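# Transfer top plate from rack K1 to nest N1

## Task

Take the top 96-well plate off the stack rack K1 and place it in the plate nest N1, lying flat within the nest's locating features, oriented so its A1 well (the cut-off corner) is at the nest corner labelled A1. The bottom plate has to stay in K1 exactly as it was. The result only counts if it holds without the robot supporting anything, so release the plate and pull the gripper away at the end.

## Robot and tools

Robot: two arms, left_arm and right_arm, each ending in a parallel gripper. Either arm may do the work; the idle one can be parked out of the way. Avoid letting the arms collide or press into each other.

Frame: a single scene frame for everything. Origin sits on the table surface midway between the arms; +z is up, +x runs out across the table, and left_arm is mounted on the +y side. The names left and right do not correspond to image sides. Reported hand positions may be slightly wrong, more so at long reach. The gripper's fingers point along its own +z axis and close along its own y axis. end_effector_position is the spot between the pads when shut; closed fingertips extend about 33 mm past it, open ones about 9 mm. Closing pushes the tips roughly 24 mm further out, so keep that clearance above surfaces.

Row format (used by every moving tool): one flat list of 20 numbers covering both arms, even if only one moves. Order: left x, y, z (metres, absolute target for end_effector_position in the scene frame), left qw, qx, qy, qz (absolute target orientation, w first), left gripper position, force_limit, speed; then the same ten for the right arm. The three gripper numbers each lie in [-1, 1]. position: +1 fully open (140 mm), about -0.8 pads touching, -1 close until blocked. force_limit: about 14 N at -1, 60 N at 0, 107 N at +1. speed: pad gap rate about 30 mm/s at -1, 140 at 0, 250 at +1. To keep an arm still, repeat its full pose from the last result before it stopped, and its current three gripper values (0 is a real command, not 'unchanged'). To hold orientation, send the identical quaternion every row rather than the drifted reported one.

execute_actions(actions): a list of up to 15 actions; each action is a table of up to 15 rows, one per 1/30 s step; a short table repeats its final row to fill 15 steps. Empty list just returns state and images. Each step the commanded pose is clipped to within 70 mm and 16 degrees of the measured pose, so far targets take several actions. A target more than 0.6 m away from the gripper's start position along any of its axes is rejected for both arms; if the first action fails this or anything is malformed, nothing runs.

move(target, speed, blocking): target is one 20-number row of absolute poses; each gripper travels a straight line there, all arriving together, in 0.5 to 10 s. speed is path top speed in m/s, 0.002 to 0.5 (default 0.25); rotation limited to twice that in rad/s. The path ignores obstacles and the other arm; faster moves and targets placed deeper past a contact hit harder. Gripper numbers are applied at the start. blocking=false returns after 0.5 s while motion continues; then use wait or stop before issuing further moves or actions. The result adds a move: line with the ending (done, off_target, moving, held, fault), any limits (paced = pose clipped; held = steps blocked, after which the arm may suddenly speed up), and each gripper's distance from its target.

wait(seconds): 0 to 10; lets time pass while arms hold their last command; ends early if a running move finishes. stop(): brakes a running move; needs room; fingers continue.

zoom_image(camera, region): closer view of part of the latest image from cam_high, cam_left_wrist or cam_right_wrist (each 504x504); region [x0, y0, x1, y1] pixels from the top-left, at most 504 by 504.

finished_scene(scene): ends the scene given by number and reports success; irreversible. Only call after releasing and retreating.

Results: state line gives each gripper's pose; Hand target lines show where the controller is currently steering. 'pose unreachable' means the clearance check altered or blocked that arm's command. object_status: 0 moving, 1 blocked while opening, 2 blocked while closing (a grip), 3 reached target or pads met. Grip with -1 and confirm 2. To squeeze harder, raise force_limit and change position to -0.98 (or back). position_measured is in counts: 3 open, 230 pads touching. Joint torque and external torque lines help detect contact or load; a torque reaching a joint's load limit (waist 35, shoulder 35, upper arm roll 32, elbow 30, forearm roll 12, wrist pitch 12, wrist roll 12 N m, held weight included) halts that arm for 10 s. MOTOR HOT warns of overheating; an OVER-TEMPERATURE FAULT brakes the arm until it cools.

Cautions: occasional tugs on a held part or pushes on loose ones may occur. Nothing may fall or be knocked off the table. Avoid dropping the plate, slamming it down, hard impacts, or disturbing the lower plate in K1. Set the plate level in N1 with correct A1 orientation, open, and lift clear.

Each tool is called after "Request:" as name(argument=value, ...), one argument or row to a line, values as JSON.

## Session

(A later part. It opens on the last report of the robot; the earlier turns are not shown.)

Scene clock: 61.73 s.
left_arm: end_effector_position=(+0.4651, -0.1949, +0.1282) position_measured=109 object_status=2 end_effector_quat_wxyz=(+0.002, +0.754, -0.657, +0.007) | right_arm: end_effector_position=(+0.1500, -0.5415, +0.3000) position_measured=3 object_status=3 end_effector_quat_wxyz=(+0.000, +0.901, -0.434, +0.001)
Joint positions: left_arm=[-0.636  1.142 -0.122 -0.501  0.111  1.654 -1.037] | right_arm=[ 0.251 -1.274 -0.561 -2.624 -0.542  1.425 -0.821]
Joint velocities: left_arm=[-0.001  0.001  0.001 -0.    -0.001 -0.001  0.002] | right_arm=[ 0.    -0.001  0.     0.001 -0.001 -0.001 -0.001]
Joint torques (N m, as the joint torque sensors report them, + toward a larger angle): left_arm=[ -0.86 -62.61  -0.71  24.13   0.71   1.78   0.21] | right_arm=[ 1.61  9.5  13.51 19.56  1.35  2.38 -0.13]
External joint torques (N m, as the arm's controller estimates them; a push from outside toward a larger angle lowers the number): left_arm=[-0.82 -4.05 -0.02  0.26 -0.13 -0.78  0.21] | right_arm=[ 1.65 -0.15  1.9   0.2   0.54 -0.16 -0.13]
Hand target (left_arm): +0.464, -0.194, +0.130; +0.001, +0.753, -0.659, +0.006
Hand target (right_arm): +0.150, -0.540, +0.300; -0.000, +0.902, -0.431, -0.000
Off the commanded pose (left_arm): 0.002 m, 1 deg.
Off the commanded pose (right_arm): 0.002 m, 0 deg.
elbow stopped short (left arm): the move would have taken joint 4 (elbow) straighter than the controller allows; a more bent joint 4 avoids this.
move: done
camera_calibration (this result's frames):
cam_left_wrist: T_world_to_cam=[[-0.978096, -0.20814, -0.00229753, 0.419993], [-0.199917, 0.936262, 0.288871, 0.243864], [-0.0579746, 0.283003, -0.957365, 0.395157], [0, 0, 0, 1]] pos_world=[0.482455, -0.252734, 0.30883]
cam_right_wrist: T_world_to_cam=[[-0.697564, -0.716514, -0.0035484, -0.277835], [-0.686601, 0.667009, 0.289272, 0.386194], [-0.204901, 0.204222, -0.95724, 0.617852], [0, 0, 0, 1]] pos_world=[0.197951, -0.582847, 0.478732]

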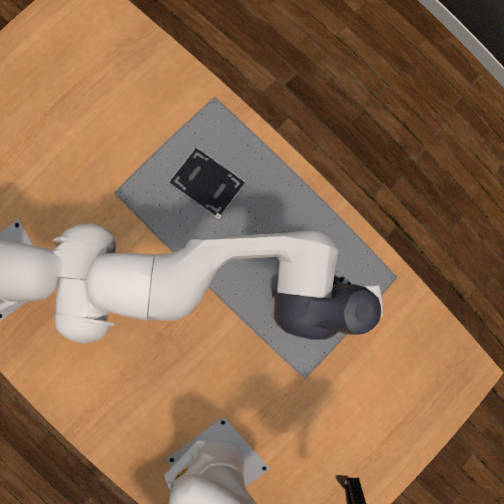

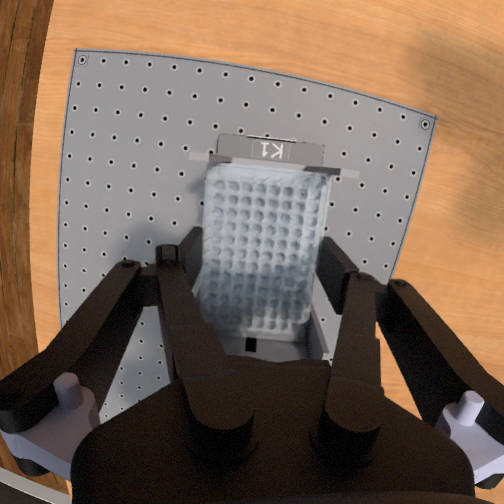

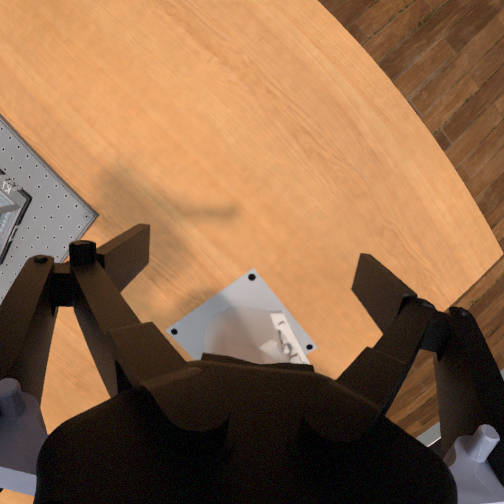

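Request:
move(
  target=[0.465,-0.194,0.205,0.008,0.753,-0.658,0.03,-1,0,-1,0.15,-0.54,0.3,0,0.9,-0.43,0,1,0,0],
  speed=0.025,
)

Request:
zoom_image(
  camera="cam_left_wrist",
  region=[150,130,370,350],
)

Scene clock: 68.23 s.
left_arm: end_effector_position=(+0.4656, -0.1941, +0.2037) position_measured=109 object_status=2 end_effector_quat_wxyz=(+0.006, +0.753, -0.657, +0.031) | right_arm: end_effector_position=(+0.1500, -0.5415, +0.3000) position_measured=3 object_status=3 end_effector_quat_wxyz=(+0.000, +0.901, -0.434, +0.001)
Joint positions: left_arm=[-0.628  1.007 -0.126 -0.564  0.106  1.631 -1.037] | right_arm=[ 0.251 -1.274 -0.561 -2.624 -0.542  1.425 -0.821]
Joint velocities: left_arm=[-0.001  0.     0.001  0.007 -0.001 -0.01   0.002] | right_arm=[-0.001  0.    -0.     0.001  0.001 -0.    -0.   ]
Joint torques (N m, as the joint torque sensors report them, + toward a larger angle): left_arm=[  0.52 -60.12  -1.99  24.23   0.14   2.29   0.27] | right_arm=[ 1.47  9.41 13.11 18.8   1.33  2.41 -0.1 ]
External joint torques (N m, as the arm's controller estimates them; a push from outside toward a larger angle lowers the number): left_arm=[ 0.62 -3.21 -1.13  0.72 -0.7  -0.37  0.27] | right_arm=[ 1.51 -0.27  1.52 -0.54  0.51 -0.13 -0.1 ]
Hand target (left_arm): +0.465, -0.194, +0.205; +0.008, +0.752, -0.658, +0.030
Hand target (right_arm): +0.150, -0.540, +0.300; -0.000, +0.902, -0.431, -0.000
Off the commanded pose (left_arm): 0.001 m, 0 deg.
Off the commanded pose (right_arm): 0.002 m, 0 deg.
move: done
camera_calibration (this result's frames):
cam_left_wrist: T_world_to_cam=[[-0.977824, -0.208063, -0.0238786, 0.425095], [-0.207444, 0.94658, 0.246887, 0.235469], [-0.028765, 0.246366, -0.96875, 0.448776], [0, 0, 0, 1]] pos_world=[0.477424, -0.245007, 0.386768]
cam_right_wrist: T_world_to_cam=[[-0.697525, -0.716552, -0.00354633, -0.277854], [-0.686634, 0.666969, 0.289285, 0.386166], [-0.204923, 0.204219, -0.957236, 0.617846], [0, 0, 0, 1]] pos_world=[0.197955, -0.582833, 0.478728]

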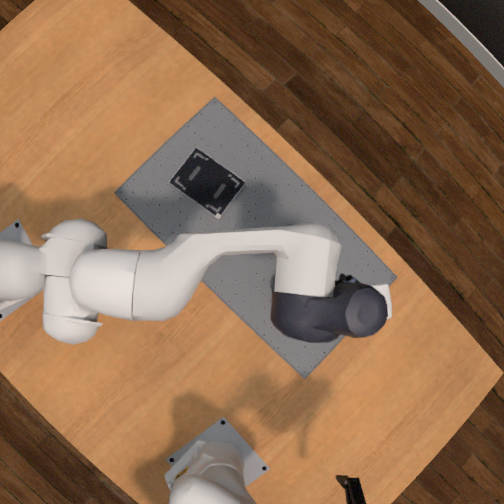

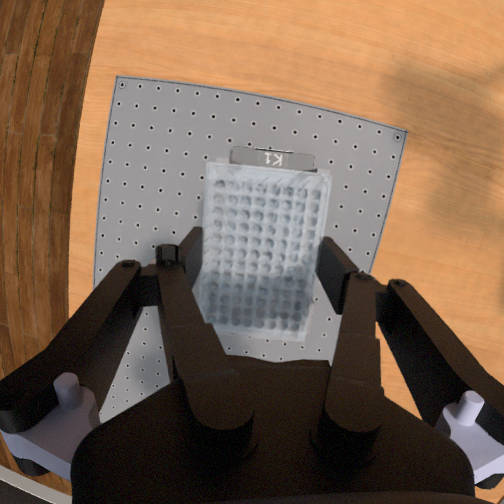

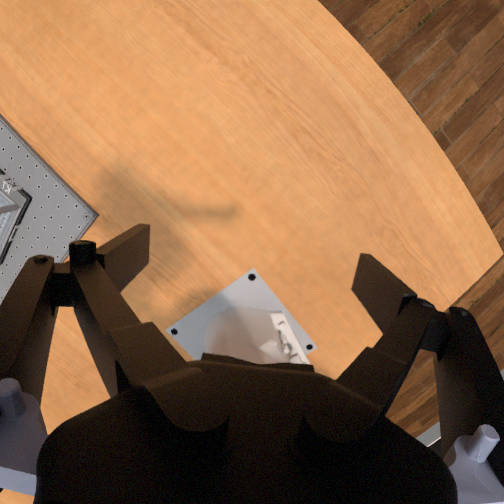

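Region (150, 130, 370, 350) of cam_left_wrist's 504x504 image, scaled by 2.291, with more detail than that image has.

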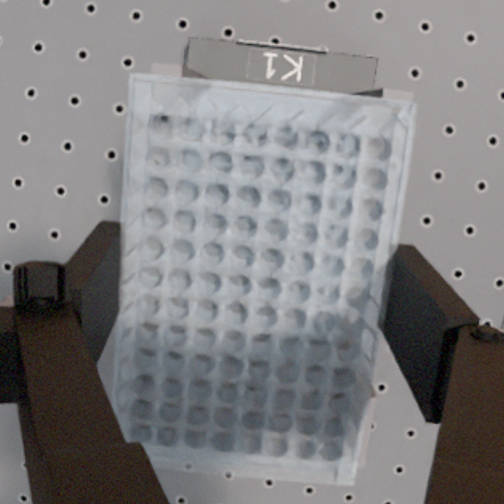

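Request:
move(
  target=[0.46,-0.03,0.22,0,0.5,-0.866,0,-1,0,-1,0.15,-0.54,0.3,0,0.9,-0.43,0,1,0,0],
  speed=0.2,
)

Request:
zoom_image(
  camera="cam_left_wrist",
  region=[290,150,350,210],
)

Request:
move(
  target=[0.49,0.195,0.12,0,-0.652,-0.758,0,-1,0,-1,0.15,-0.54,0.3,0,0.9,-0.43,0,1,0,0],
  speed=0.35,
)

Request:
zoom_image(
  camera="cam_left_wrist",
  region=[150,130,370,350],
)

Scene clock: 75.20 s.
left_arm: end_effector_position=(+0.4570, -0.0307, +0.2193) position_measured=109 object_status=2 end_effector_quat_wxyz=(+0.000, -0.508, +0.861, +0.001) | right_arm: end_effector_position=(+0.1500, -0.5415, +0.3000) position_measured=3 object_status=3 end_effector_quat_wxyz=(+0.000, +0.901, -0.434, +0.001)
Joint positions: left_arm=[-0.213  0.438 -0.391 -1.499  0.173  1.901 -0.328] | right_arm=[ 0.251 -1.274 -0.561 -2.624 -0.542  1.425 -0.821]
Joint velocities: left_arm=[ 0.001  0.001 -0.    -0.     0.001  0.002  0.031] | right_arm=[ 0.002 -0.    -0.    -0.001 -0.    -0.    -0.001]
Joint torques (N m, as the joint torque sensors report them, + toward a larger angle): left_arm=[  0.84 -47.81  -7.18  22.81   1.35   2.97   0.38] | right_arm=[ 1.67  9.38 13.59 18.74  1.35  2.41 -0.14]
External joint torques (N m, as the arm's controller estimates them; a push from outside toward a larger angle lowers the number): left_arm=[ 0.77 -3.69 -2.58 -1.28  0.58  0.47  0.38] | right_arm=[ 1.6  -0.39  1.96 -0.52  0.52 -0.12 -0.14]
Hand target (left_arm): +0.458, -0.031, +0.220; +0.002, -0.501, +0.865, -0.000
Hand target (right_arm): +0.150, -0.540, +0.300; -0.000, +0.902, -0.431, -0.000
Off the commanded pose (left_arm): 0.003 m, 1 deg.
Off the commanded pose (right_arm): 0.001 m, 0 deg.
move: done
camera_calibration (this result's frames):
cam_left_wrist: T_world_to_cam=[[-0.908237, 0.418422, 0.00535329, 0.432097], [0.400126, 0.864634, 0.303821, -0.217471], [0.122497, 0.278084, -0.952714, 0.351746], [0, 0, 0, 1]] pos_world=[0.436374, -0.0905813, 0.398872]
cam_right_wrist: T_world_to_cam=[[-0.697488, -0.716587, -0.00354852, -0.277869], [-0.686666, 0.666932, 0.289294, 0.386141], [-0.204937, 0.204216, -0.957234, 0.617842], [0, 0, 0, 1]] pos_world=[0.197959, -0.582821, 0.478726]

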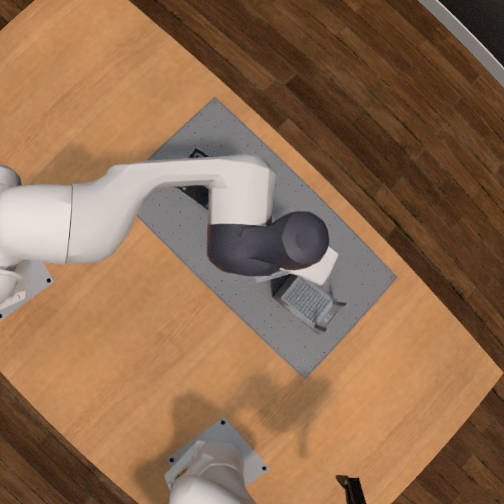

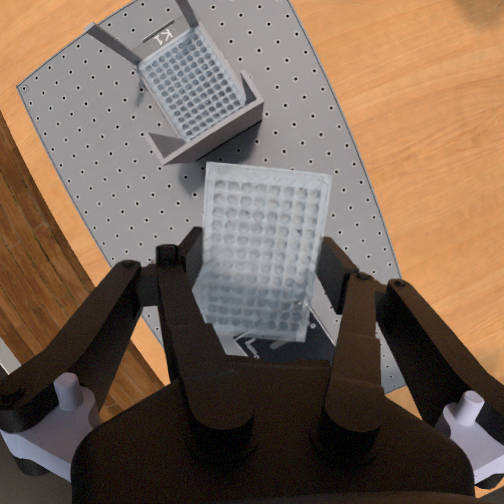

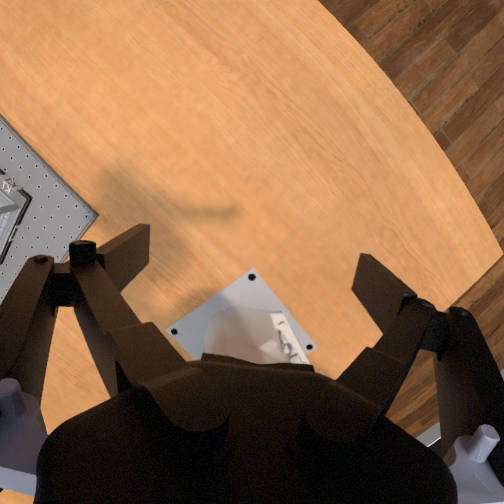

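Region (290, 150, 350, 210) of cam_left_wrist's 504x504 image, scaled by 8.400, with more detail than that image has.

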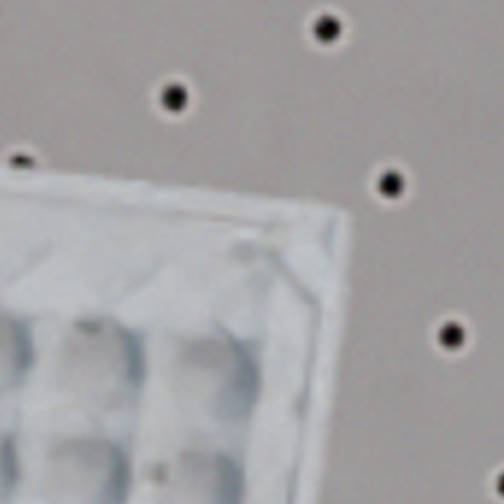

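Scene clock: 79.77 s.
left_arm: end_effector_position=(+0.4884, +0.1966, +0.1194) position_measured=109 object_status=2 end_effector_quat_wxyz=(-0.000, +0.645, +0.764, +0.002) | right_arm: end_effector_position=(+0.1500, -0.5415, +0.3000) position_measured=3 object_status=3 end_effector_quat_wxyz=(+0.000, +0.901, -0.434, +0.001)
Joint positions: left_arm=[ 1.003  0.732 -1.361 -2.007  0.821  2.025  2.039] | right_arm=[ 0.251 -1.274 -0.561 -2.624 -0.542  1.425 -0.821]
Joint velocities: left_arm=[-0.    -0.    -0.     0.001  0.001 -0.004  0.027] | right_arm=[ 0.001 -0.     0.001 -0.001 -0.     0.     0.001]
Joint torques (N m, as the joint torque sensors report them, + toward a larger angle): left_arm=[  0.79 -26.7  -23.09  18.47   1.32   1.9    0.47] | right_arm=[ 1.43  9.64 12.96 19.22  1.33  2.37 -0.12]
External joint torques (N m, as the arm's controller estimates them; a push from outside toward a larger angle lowers the number): left_arm=[ 0.72 -0.92 -2.27  0.89  0.55 -0.51  0.47] | right_arm=[ 1.41 -0.09  1.32 -0.03  0.51 -0.16 -0.12]
Hand target (left_arm): +0.489, +0.197, +0.120; -0.000, +0.651, +0.759, +0.003
Hand target (right_arm): +0.150, -0.540, +0.300; -0.000, +0.902, -0.431, -0.000
Off the commanded pose (left_arm): 0.002 m, 1 deg.
Off the commanded pose (right_arm): 0.001 m, 0 deg.
move: done
camera_calibration (this result's frames):
cam_left_wrist: T_world_to_cam=[[0.971071, 0.238688, 0.00707163, -0.516674], [0.225748, -0.927273, 0.29867, 0.0418744], [0.0778463, -0.288433, -0.95433, 0.322907], [0, 0, 0, 1]] pos_world=[0.467137, 0.25529, 0.299308]
cam_right_wrist: T_world_to_cam=[[-0.697476, -0.716599, -0.00354778, -0.277875], [-0.686676, 0.66692, 0.289298, 0.386132], [-0.204945, 0.204215, -0.957233, 0.617841], [0, 0, 0, 1]] pos_world=[0.19796, -0.582816, 0.478724]

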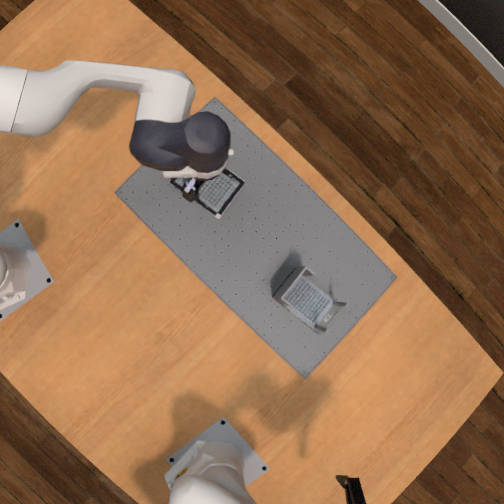

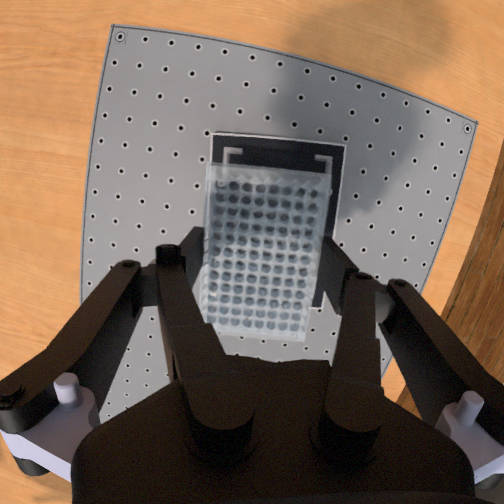

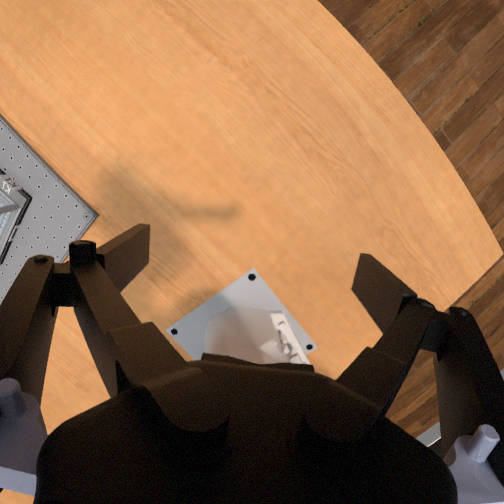

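Region (150, 130, 370, 350) of cam_left_wrist's 504x504 image, scaled by 2.291, with more detail than that image has.

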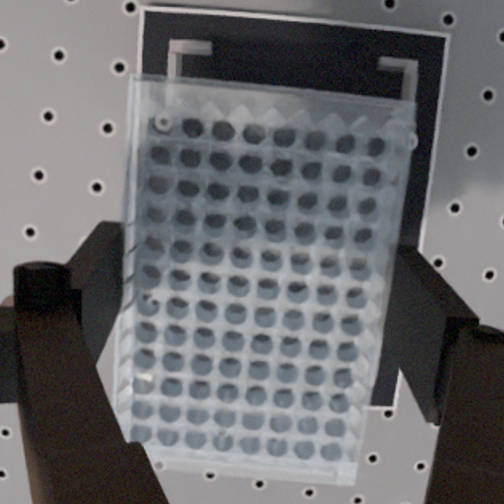

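Request:
zoom_image(
  camera="cam_left_wrist",
  region=[195,140,345,220],
)

Request:
zoom_image(
  camera="cam_left_wrist",
  region=[190,290,320,350],
)

Request:
zoom_image(
  camera="cam_high",
  region=[190,165,250,225],
)

Region (195, 140, 345, 220) of cam_left_wrist's 504x504 image, scaled by 3.360, with more detail than that image has; it fills the top 269 rows of this view, and the rest is white.

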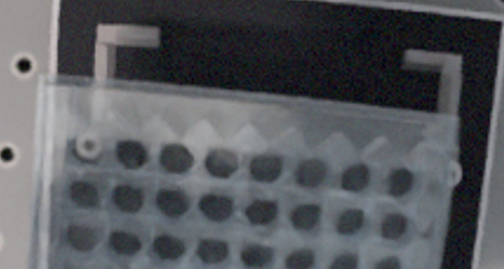

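Region (190, 290, 320, 350) of cam_left_wrist's 504x504 image, scaled by 3.877, with more detail than that image has; it fills the top 233 rows of this view, and the rest is white.

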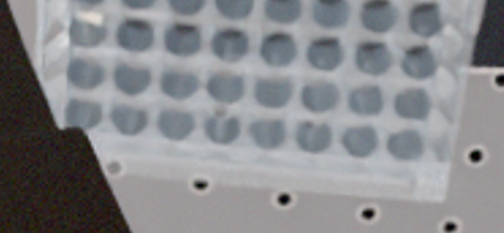

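Region (190, 165, 250, 225) of cam_high's 504x504 image, scaled by 8.400, with more detail than that image has.

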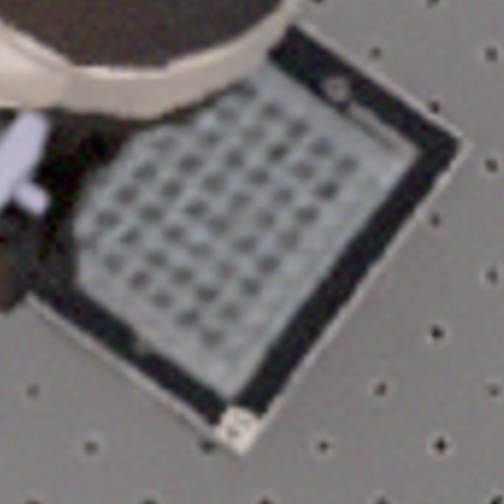

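Request:
zoom_image(
  camera="cam_left_wrist",
  region=[300,165,340,205],
)

Request:
zoom_image(
  camera="cam_left_wrist",
  region=[200,155,240,195],
)

Request:
zoom_image(
  camera="cam_high",
  region=[205,175,250,220],
)

Region (300, 165, 340, 205) of cam_left_wrist's 504x504 image, scaled by 12.600, with more detail than that image has.

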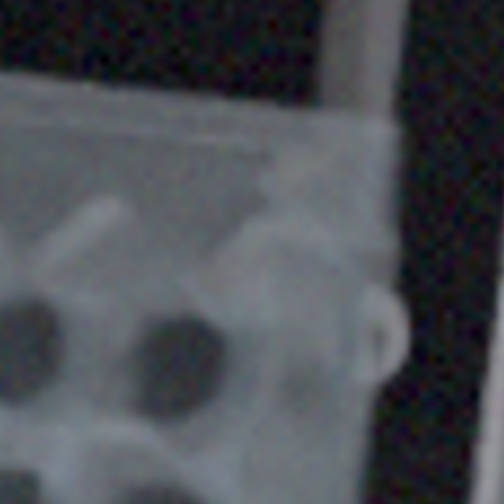

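Region (200, 155, 240, 195) of cam_left_wrist's 504x504 image, scaled by 12.600, with more detail than that image has.

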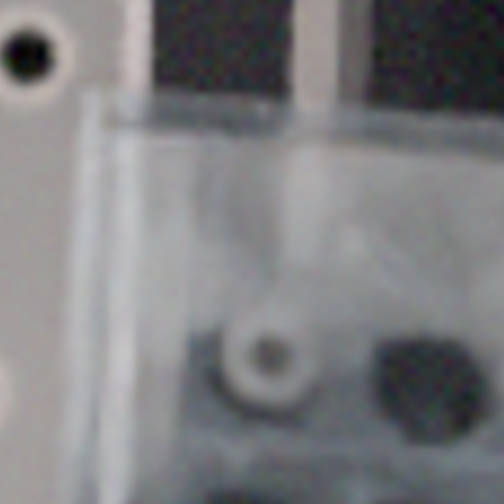

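Region (205, 175, 250, 220) of cam_high's 504x504 image, scaled by 11.200, with more detail than that image has.

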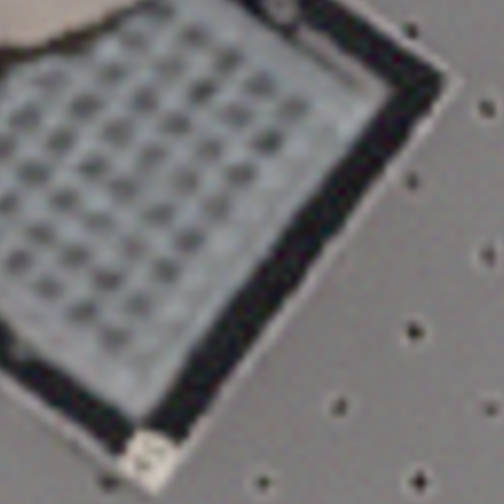

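Request:
move(
  target=[0.492,0.196,0.09,0,0.74,-0.673,0,-1,0,-1,0.15,-0.54,0.3,0,0.9,-0.43,0,1,0,0],
  speed=0.45,
)

Request:
move(
  target=[0.492,0.196,0.075,0,0.762,-0.648,0,-1,0,-1,0.15,-0.54,0.3,0,0.9,-0.43,0,1,0,0],
  speed=0.05,
)

Request:
zoom_image(
  camera="cam_left_wrist",
  region=[150,130,370,350],
)

Scene clock: 100.93 s.
left_arm: end_effector_position=(+0.4904, +0.1922, +0.0875) position_measured=109 object_status=2 end_effector_quat_wxyz=(+0.005, +0.735, -0.678, +0.002) | right_arm: end_effector_position=(+0.1500, -0.5415, +0.3000) position_measured=3 object_status=3 end_effector_quat_wxyz=(+0.000, +0.901, -0.434, +0.001)
Joint positions: left_arm=[ 0.028  0.28  -0.232 -2.07   0.074  2.343 -0.533] | right_arm=[ 0.251 -1.274 -0.561 -2.624 -0.542  1.425 -0.821]
Joint velocities: left_arm=[-0.007 -0.001  0.006 -0.    -0.    -0.001 -0.033] | right_arm=[ 0.    -0.001 -0.    -0.001  0.    -0.     0.   ]
Joint torques (N m, as the joint torque sensors report them, + toward a larger angle): left_arm=[ -0.82 -41.52  -0.64  22.26   0.89   2.15  -0.27] | right_arm=[ 1.43  9.08 13.21 19.03  1.33  2.44 -0.15]
External joint torques (N m, as the arm's controller estimates them; a push from outside toward a larger angle lowers the number): left_arm=[-0.79 -3.38  1.2   0.46  0.3  -0.39 -0.27] | right_arm=[ 1.42 -0.63  1.62 -0.23  0.51 -0.09 -0.15]
Hand target (left_arm): +0.491, +0.193, +0.089; +0.003, +0.740, -0.673, +0.002
Hand target (right_arm): +0.150, -0.540, +0.300; -0.000, +0.902, -0.431, -0.000
Off the commanded pose (left_arm): 0.005 m, 1 deg.
Off the commanded pose (right_arm): 0.001 m, 0 deg.
move: off_target (left_arm); limits=paced
camera_calibration (this result's frames):
cam_left_wrist: T_world_to_cam=[[-0.988201, -0.152927, 0.00847839, 0.518592], [-0.143774, 0.945289, 0.292844, -0.131355], [-0.0527985, 0.28817, -0.956122, 0.244426], [0, 0, 0, 1]] pos_world=[0.506493, 0.133039, 0.267771]
cam_right_wrist: T_world_to_cam=[[-0.69744, -0.716634, -0.00354594, -0.277892], [-0.686707, 0.666883, 0.289311, 0.386105], [-0.204965, 0.204212, -0.957229, 0.617836], [0, 0, 0, 1]] pos_world=[0.197963, -0.582803, 0.47872]

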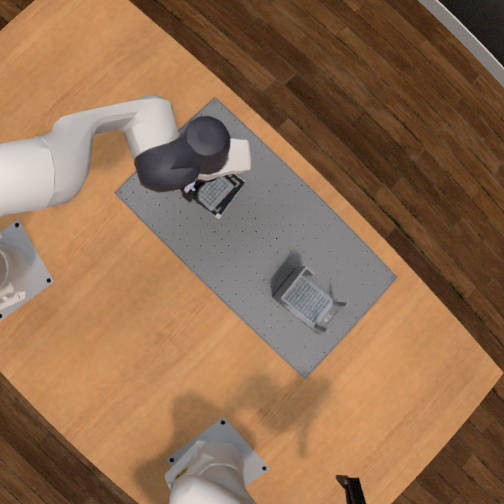

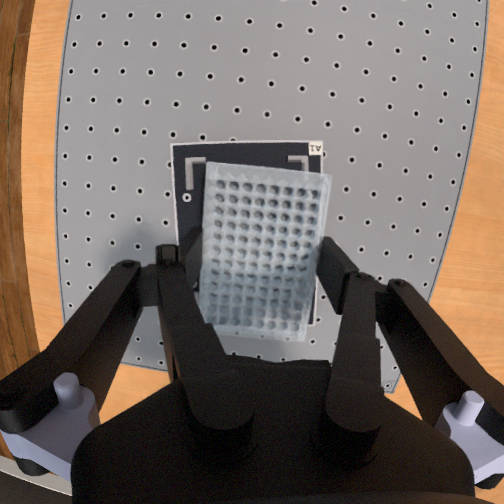

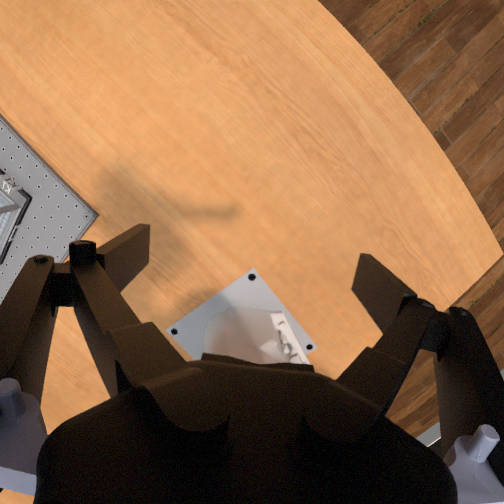

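Scene clock: 102.10 s.
left_arm: end_effector_position=(+0.4916, +0.1957, +0.0758) position_measured=109 object_status=2 end_effector_quat_wxyz=(+0.001, +0.758, -0.653, -0.000) | right_arm: end_effector_position=(+0.1500, -0.5415, +0.3000) position_measured=3 object_status=3 end_effector_quat_wxyz=(+0.000, +0.901, -0.434, +0.001)
Joint positions: left_arm=[ 0.003  0.299 -0.202 -2.074  0.082  2.365 -0.603] | right_arm=[ 0.251 -1.274 -0.561 -2.624 -0.542  1.425 -0.821]
Joint velocities: left_arm=[-0.008 -0.001  0.008 -0.     0.001  0.004 -0.031] | right_arm=[-0.     0.001  0.001  0.    -0.001 -0.    -0.   ]
Joint torques (N m, as the joint torque sensors report them, + toward a larger angle): left_arm=[ -1.24 -40.23  -2.04  20.54   1.02   2.9   -0.22] | right_arm=[ 1.66  9.21 13.07 18.84  1.32  2.37 -0.08]
External joint torques (N m, as the arm's controller estimates them; a push from outside toward a larger angle lowers the number): left_arm=[-1.3  -1.63 -0.45 -0.95  0.44  0.39 -0.22] | right_arm=[ 1.68 -0.51  1.42 -0.46  0.5  -0.16 -0.08]
Hand target (left_arm): +0.492, +0.196, +0.075; +0.000, +0.762, -0.648, +0.000
Hand target (right_arm): +0.150, -0.540, +0.300; -0.000, +0.902, -0.431, -0.000
Off the commanded pose (left_arm): 0.001 m, 1 deg.
Off the commanded pose (right_arm): 0.001 m, 0 deg.
move: done
camera_calibration (this result's frames):
cam_left_wrist: T_world_to_cam=[[-0.97564, -0.219298, 0.00582179, 0.527448], [-0.207419, 0.93078, 0.301041, -0.0975329], [-0.0714367, 0.292501, -0.953593, 0.240407], [0, 0, 0, 1]] pos_world=[0.511543, 0.136131, 0.255541]
cam_right_wrist: T_world_to_cam=[[-0.697437, -0.716637, -0.00354576, -0.277893], [-0.68671, 0.66688, 0.289312, 0.386103], [-0.204967, 0.204212, -0.957228, 0.617835], [0, 0, 0, 1]] pos_world=[0.197963, -0.582802, 0.47872]

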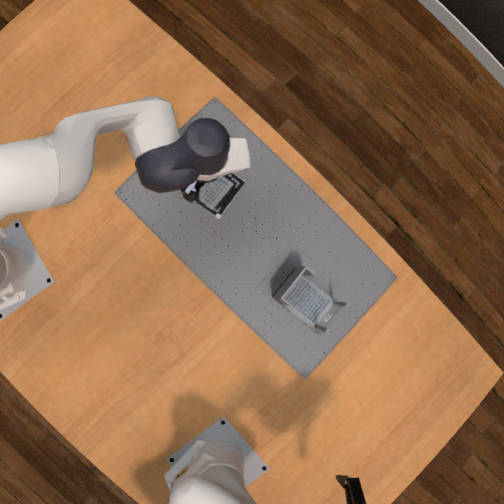

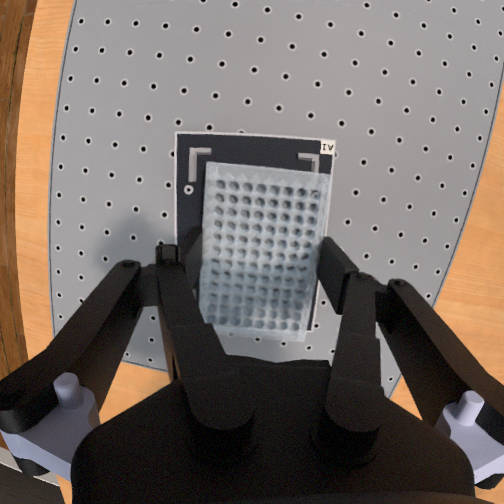

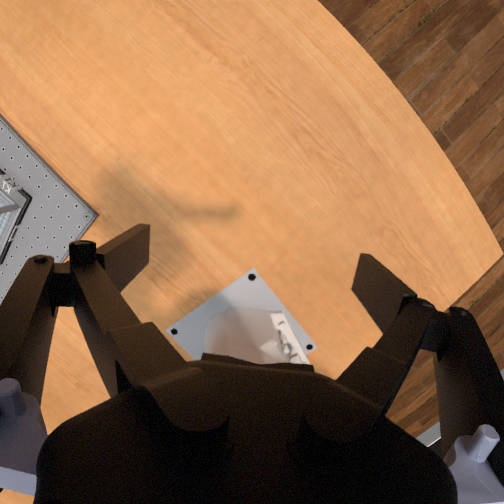

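Region (150, 130, 370, 350) of cam_left_wrist's 504x504 image, scaled by 2.291, with more detail than that image has.

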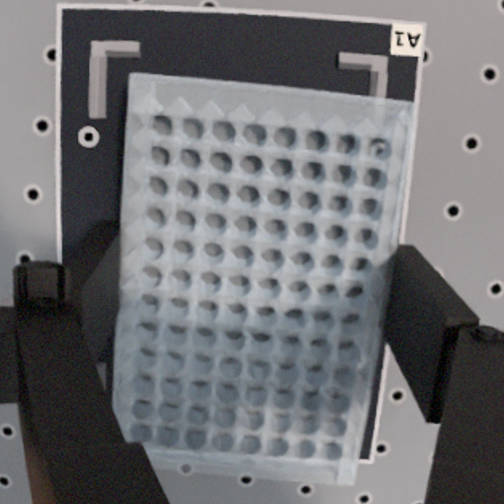

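Request:
move(
  target=[0.5005,0.19,0.072,0,0.774,-0.633,0,-1,0,-1,0.15,-0.54,0.3,0,0.9,-0.43,0,1,0,0],
  speed=0.03,
)

Request:
zoom_image(
  camera="cam_left_wrist",
  region=[150,130,370,350],
)

Scene clock: 107.67 s.
left_arm: end_effector_position=(+0.5003, +0.1894, +0.0722) position_measured=109 object_status=2 end_effector_quat_wxyz=(+0.001, +0.770, -0.638, +0.001) | right_arm: end_effector_position=(+0.1500, -0.5415, +0.3000) position_measured=3 object_status=3 end_effector_quat_wxyz=(+0.000, +0.901, -0.434, +0.001)
Joint positions: left_arm=[-0.016  0.33  -0.188 -2.039  0.083  2.364 -0.645] | right_arm=[ 0.251 -1.274 -0.561 -2.624 -0.542  1.425 -0.821]
Joint velocities: left_arm=[-0.009  0.002  0.01   0.005 -0.001 -0.003 -0.027] | right_arm=[ 0.     0.001 -0.001  0.002 -0.001  0.     0.001]
Joint torques (N m, as the joint torque sensors report them, + toward a larger angle): left_arm=[ -1.98 -41.35  -0.7   22.01   0.93   2.28  -0.27] | right_arm=[ 1.59  9.41 13.2  19.15  1.34  2.41 -0.13]
External joint torques (N m, as the arm's controller estimates them; a push from outside toward a larger angle lowers the number): left_arm=[-2.07 -1.73  0.9   0.48  0.35 -0.25 -0.27] | right_arm=[ 1.62 -0.25  1.64 -0.21  0.52 -0.12 -0.13]
Hand target (left_arm): +0.501, +0.190, +0.072; +0.000, +0.774, -0.633, +0.000
Hand target (right_arm): +0.150, -0.540, +0.300; -0.000, +0.902, -0.431, -0.000
Off the commanded pose (left_arm): 0.001 m, 1 deg.
Off the commanded pose (right_arm): 0.001 m, 0 deg.
move: done
camera_calibration (this result's frames):
cam_left_wrist: T_world_to_cam=[[-0.96655, -0.256452, 0.00367595, 0.53716], [-0.243677, 0.922685, 0.298786, -0.0689607], [-0.0800161, 0.287896, -0.954313, 0.244637], [0, 0, 0, 1]] pos_world=[0.521963, 0.130955, 0.252091]
cam_right_wrist: T_world_to_cam=[[-0.697413, -0.716661, -0.0035453, -0.277904], [-0.68673, 0.666855, 0.289319, 0.386086], [-0.20498, 0.20421, -0.957226, 0.617832], [0, 0, 0, 1]] pos_world=[0.197966, -0.582794, 0.478718]

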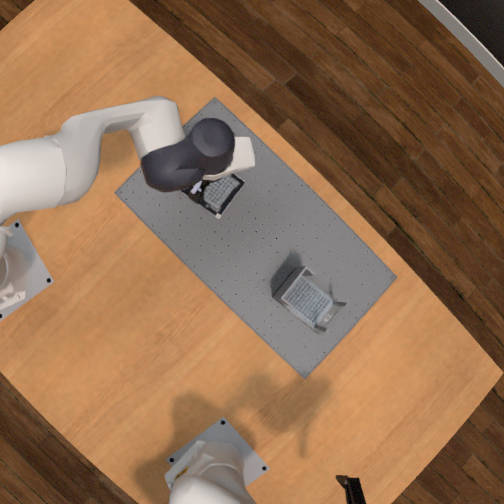

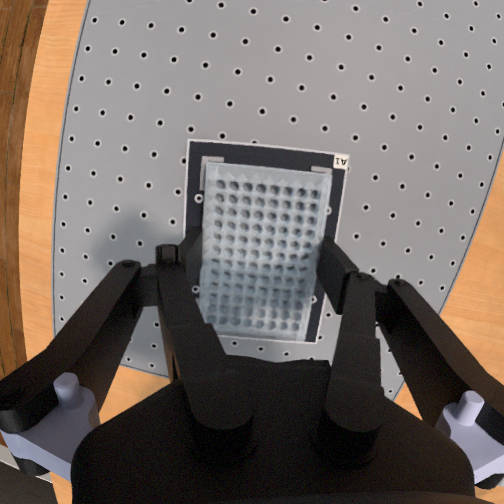

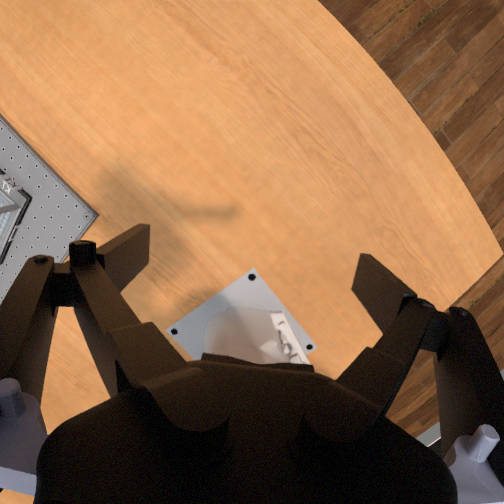

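Region (150, 130, 370, 350) of cam_left_wrist's 504x504 image, scaled by 2.291, with more detail than that image has.

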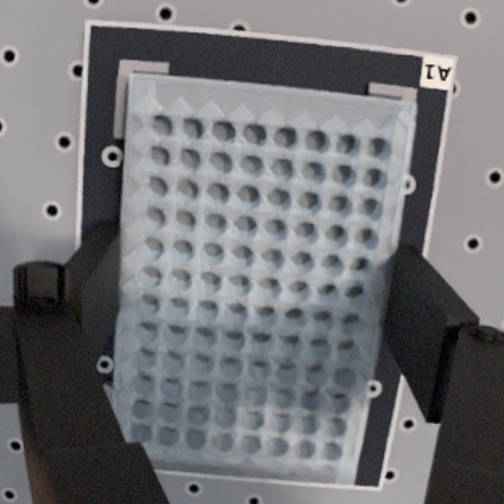

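Request:
move(
  target=[0.5022,0.19,0.064,0,0.774,-0.633,0,-1,0,-1,0.15,-0.54,0.3,0,0.9,-0.43,0,1,0,0],
  speed=0.01,
)

Request:
zoom_image(
  camera="cam_left_wrist",
  region=[170,130,370,350],
)

Scene clock: 111.40 s.
left_arm: end_effector_position=(+0.5001, +0.1903, +0.0636) position_measured=109 object_status=2 end_effector_quat_wxyz=(+0.002, +0.772, -0.635, -0.002) | right_arm: end_effector_position=(+0.1500, -0.5415, +0.3000) position_measured=3 object_status=3 end_effector_quat_wxyz=(+0.000, +0.901, -0.434, +0.001)
Joint positions: left_arm=[-0.017  0.348 -0.186 -2.036  0.087  2.372 -0.655] | right_arm=[ 0.251 -1.274 -0.561 -2.624 -0.542  1.425 -0.821]
Joint velocities: left_arm=[-0.     0.001 -0.001  0.001  0.001  0.004 -0.001] | right_arm=[ 0.001  0.001  0.001  0.     0.    -0.001 -0.001]
Joint torques (N m, as the joint torque sensors report them, + toward a larger angle): left_arm=[ -1.45 -41.52  -0.76  21.71   1.18   2.84  -0.36] | right_arm=[ 1.48  9.61 13.22 19.62  1.34  2.42 -0.13]
External joint torques (N m, as the arm's controller estimates them; a push from outside toward a larger angle lowers the number): left_arm=[-1.36 -1.48  1.06  0.35  0.61  0.33 -0.36] | right_arm=[ 1.42 -0.16  1.61  0.38  0.51 -0.1  -0.13]
Hand target (left_arm): +0.502, +0.190, +0.064; -0.000, +0.774, -0.633, +0.000
Hand target (right_arm): +0.150, -0.540, +0.300; -0.000, +0.902, -0.431, -0.000
Off the commanded pose (left_arm): 0.002 m, 0 deg.
Off the commanded pose (right_arm): 0.001 m, 0 deg.
move: done
camera_calibration (this result's frames):
cam_left_wrist: T_world_to_cam=[[-0.964369, -0.264422, 0.00854065, 0.537418], [-0.249514, 0.919784, 0.302887, -0.06399], [-0.0879454, 0.289964, -0.952988, 0.239674], [0, 0, 0, 1]] pos_world=[0.523381, 0.131465, 0.243198]
cam_right_wrist: T_world_to_cam=[[-0.697394, -0.71668, -0.00354477, -0.277913], [-0.686747, 0.666835, 0.289326, 0.386072], [-0.20499, 0.204208, -0.957224, 0.61783], [0, 0, 0, 1]] pos_world=[0.197968, -0.582787, 0.478716]

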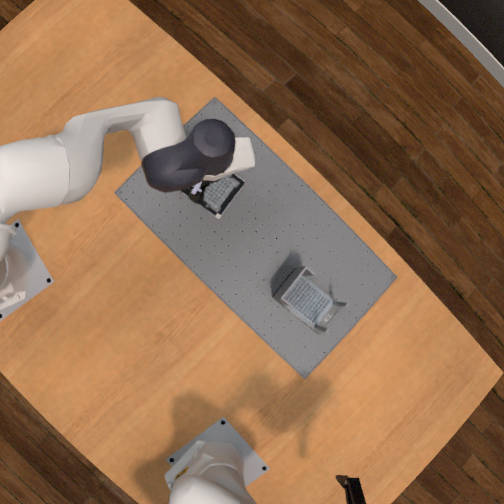

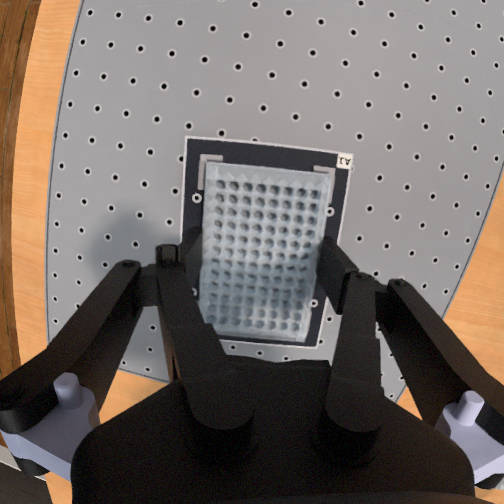

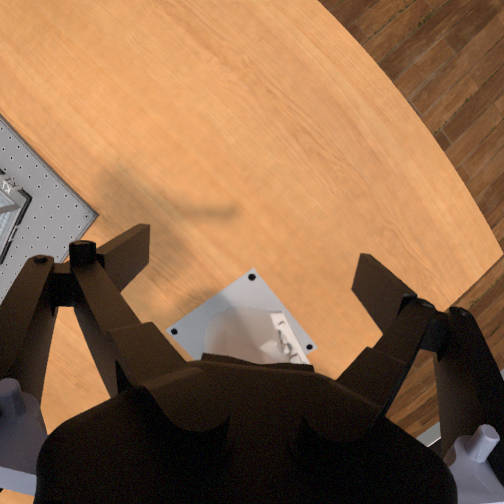

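Region (170, 130, 370, 350) of cam_left_wrist's 504x504 image, scaled by 2.291, with more detail than that image has; it fills the left 458 columns of this view, and the rest is white.

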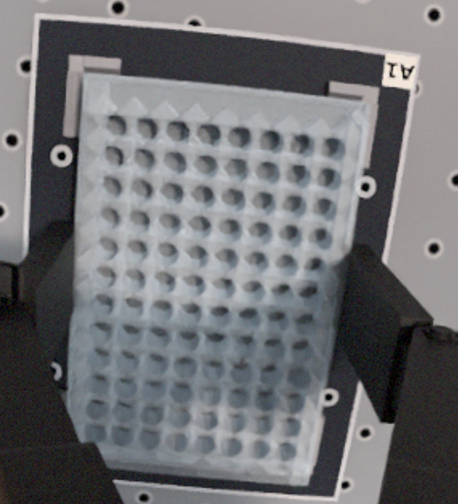

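Request:
move(
  target=[0.5038,0.189,0.0585,0,0.774,-0.633,0,-1,0,-1,0.15,-0.54,0.3,0,0.9,-0.43,0,1,0,0],
  speed=0.006,
)

Request:
zoom_image(
  camera="cam_left_wrist",
  region=[170,130,370,350],
)

Scene clock: 116.30 s.
left_arm: end_effector_position=(+0.5017, +0.1903, +0.0587) position_measured=109 object_status=2 end_effector_quat_wxyz=(+0.001, +0.773, -0.635, -0.002) | right_arm: end_effector_position=(+0.1500, -0.5415, +0.3000) position_measured=3 object_status=3 end_effector_quat_wxyz=(+0.000, +0.901, -0.434, +0.001)
Joint positions: left_arm=[-0.018  0.36  -0.184 -2.031  0.091  2.378 -0.657] | right_arm=[ 0.251 -1.274 -0.561 -2.624 -0.542  1.425 -0.821]
Joint velocities: left_arm=[-0.002 -0.001 -0.     0.001  0.002 -0.    -0.002] | right_arm=[-0.     0.002  0.001  0.001  0.    -0.    -0.001]
Joint torques (N m, as the joint torque sensors report them, + toward a larger angle): left_arm=[ -2.12 -40.94  -1.49  21.82   0.98   3.31  -0.31] | right_arm=[ 1.93  9.65 12.79 18.81  1.35  2.37 -0.11]
External joint torques (N m, as the arm's controller estimates them; a push from outside toward a larger angle lowers the number): left_arm=[-2.02 -0.52  0.38  0.46  0.41  0.79 -0.31] | right_arm=[ 1.96 -0.03  1.14 -0.56  0.53 -0.16 -0.11]
Hand target (left_arm): +0.504, +0.189, +0.059; +0.000, +0.774, -0.633, +0.000
Hand target (right_arm): +0.150, -0.540, +0.300; -0.000, +0.902, -0.431, -0.000
Off the commanded pose (left_arm): 0.002 m, 0 deg.
Off the commanded pose (right_arm): 0.001 m, 0 deg.
move: done
camera_calibration (this result's frames):
cam_left_wrist: T_world_to_cam=[[-0.964283, -0.264731, 0.00868346, 0.539008], [-0.249666, 0.919383, 0.303977, -0.0620306], [-0.0884554, 0.290952, -0.95264, 0.235284], [0, 0, 0, 1]] pos_world=[0.525082, 0.131266, 0.238316]
cam_right_wrist: T_world_to_cam=[[-0.697372, -0.716701, -0.00354424, -0.277923], [-0.686765, 0.666813, 0.289332, 0.386056], [-0.205001, 0.204206, -0.957222, 0.617827], [0, 0, 0, 1]] pos_world=[0.19797, -0.582779, 0.478714]

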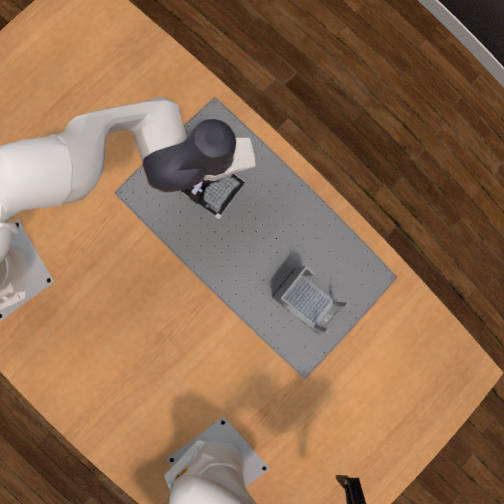

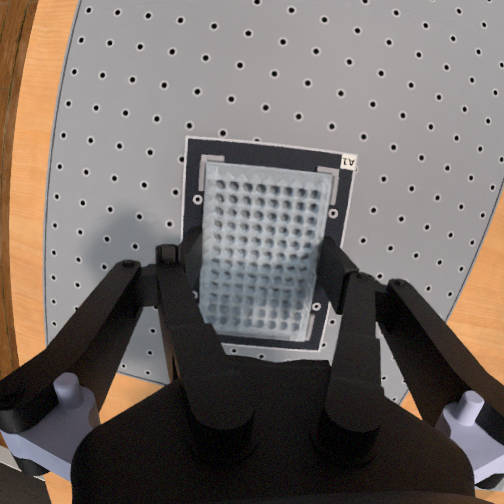

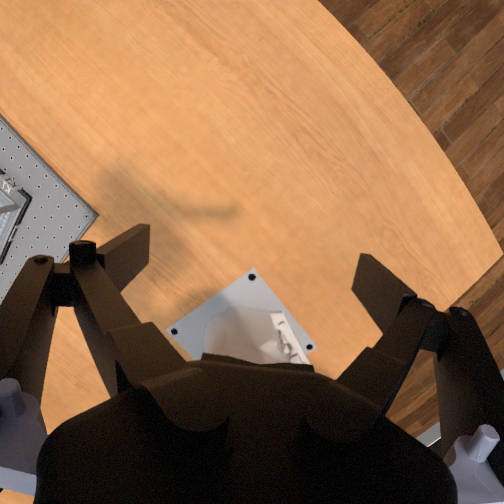

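Region (170, 130, 370, 350) of cam_left_wrist's 504x504 image, scaled by 2.291, with more detail than that image has; it fills the left 458 columns of this view, and the rest is white.

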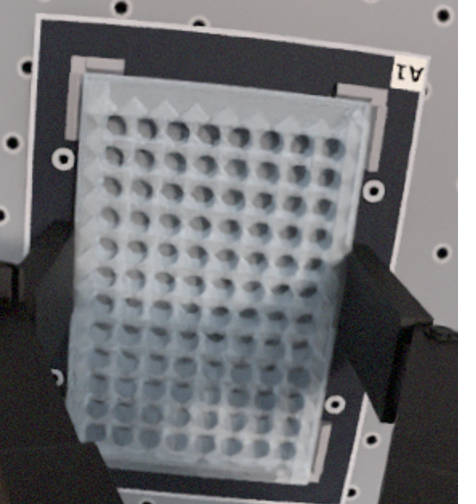

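Request:
move(
  target=[0.503,0.189,0.0505,0,0.774,-0.633,0,-1,0,-1,0.15,-0.54,0.3,0,0.9,-0.43,0,1,0,0],
  speed=0.006,
)

Request:
zoom_image(
  camera="cam_left_wrist",
  region=[170,130,370,350],
)

Scene clock: 132.07 s.
left_arm: end_effector_position=(+0.5018, +0.1904, +0.0577) position_measured=109 object_status=2 end_effector_quat_wxyz=(-0.000, +0.772, -0.635, -0.003) | right_arm: end_effector_position=(+0.1500, -0.5414, +0.3000) position_measured=3 object_status=3 end_effector_quat_wxyz=(+0.000, +0.901, -0.434, +0.001)
Joint positions: left_arm=[-0.019  0.362 -0.183 -2.032  0.096  2.381 -0.66 ] | right_arm=[ 0.251 -1.274 -0.561 -2.624 -0.542  1.425 -0.821]
Joint velocities: left_arm=[-0.002  0.001  0.     0.001  0.     0.    -0.001] | right_arm=[ 0.     0.    -0.    -0.001  0.     0.    -0.001]
Joint torques (N m, as the joint torque sensors report them, + toward a larger angle): left_arm=[ -1.37 -34.26  -0.84  19.66   0.98   5.39  -0.37] | right_arm=[ 1.41  9.68 12.96 18.81  1.35  2.46 -0.1 ]
External joint torques (N m, as the arm's controller estimates them; a push from outside toward a larger angle lowers the number): left_arm=[-1.43  5.99  0.89 -1.58  0.42  2.89 -0.37] | right_arm=[ 1.38 -0.05  1.34 -0.43  0.52 -0.07 -0.1 ]
Hand target (left_arm): +0.503, +0.189, +0.051; -0.000, +0.774, -0.633, -0.000
Hand target (right_arm): +0.150, -0.540, +0.300; -0.000, +0.902, -0.431, -0.000
Off the commanded pose (left_arm): 0.007 m, 0 deg.
Off the commanded pose (right_arm): 0.001 m, 0 deg.
move: off_target (left_arm)
camera_calibration (this result's frames):
cam_left_wrist: T_world_to_cam=[[-0.964611, -0.263597, 0.00644577, 0.539194], [-0.249065, 0.918913, 0.305884, -0.0621932], [-0.0865532, 0.293454, -0.952047, 0.232795], [0, 0, 0, 1]] pos_world=[0.524772, 0.130966, 0.23718]
cam_right_wrist: T_world_to_cam=[[-0.697352, -0.71672, -0.00354322, -0.277933], [-0.686782, 0.666793, 0.289339, 0.386041], [-0.205013, 0.204205, -0.95722, 0.617824], [0, 0, 0, 1]] pos_world=[0.197971, -0.582772, 0.478712]

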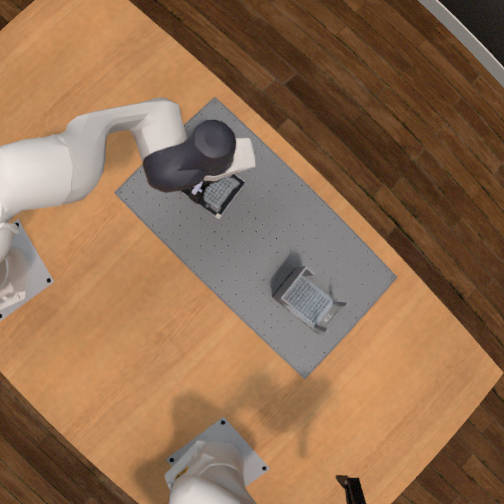

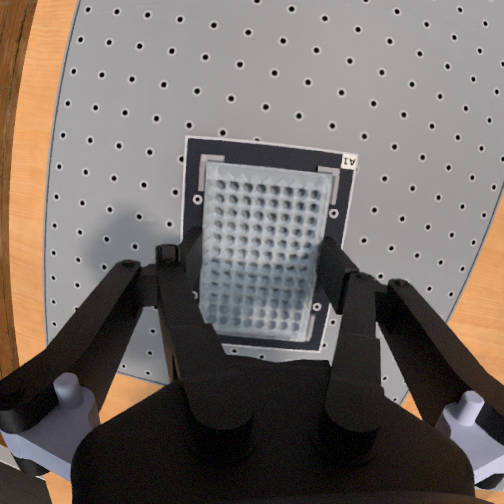

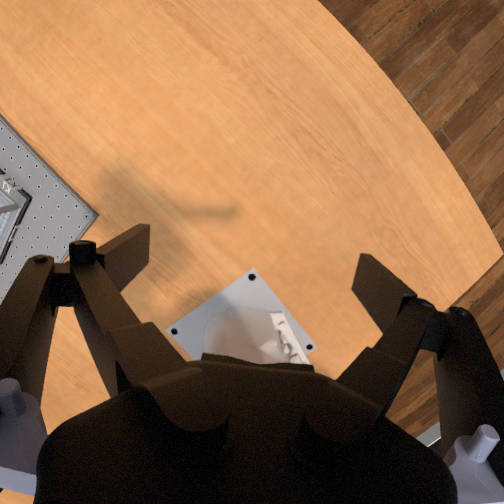

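Region (170, 130, 370, 350) of cam_left_wrist's 504x504 image, scaled by 2.291, with more detail than that image has; it fills the left 458 columns of this view, and the rest is white.

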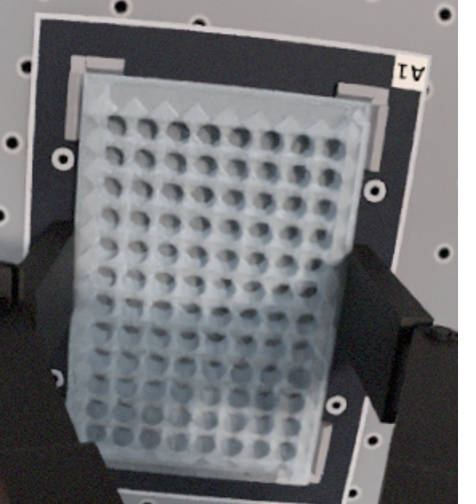

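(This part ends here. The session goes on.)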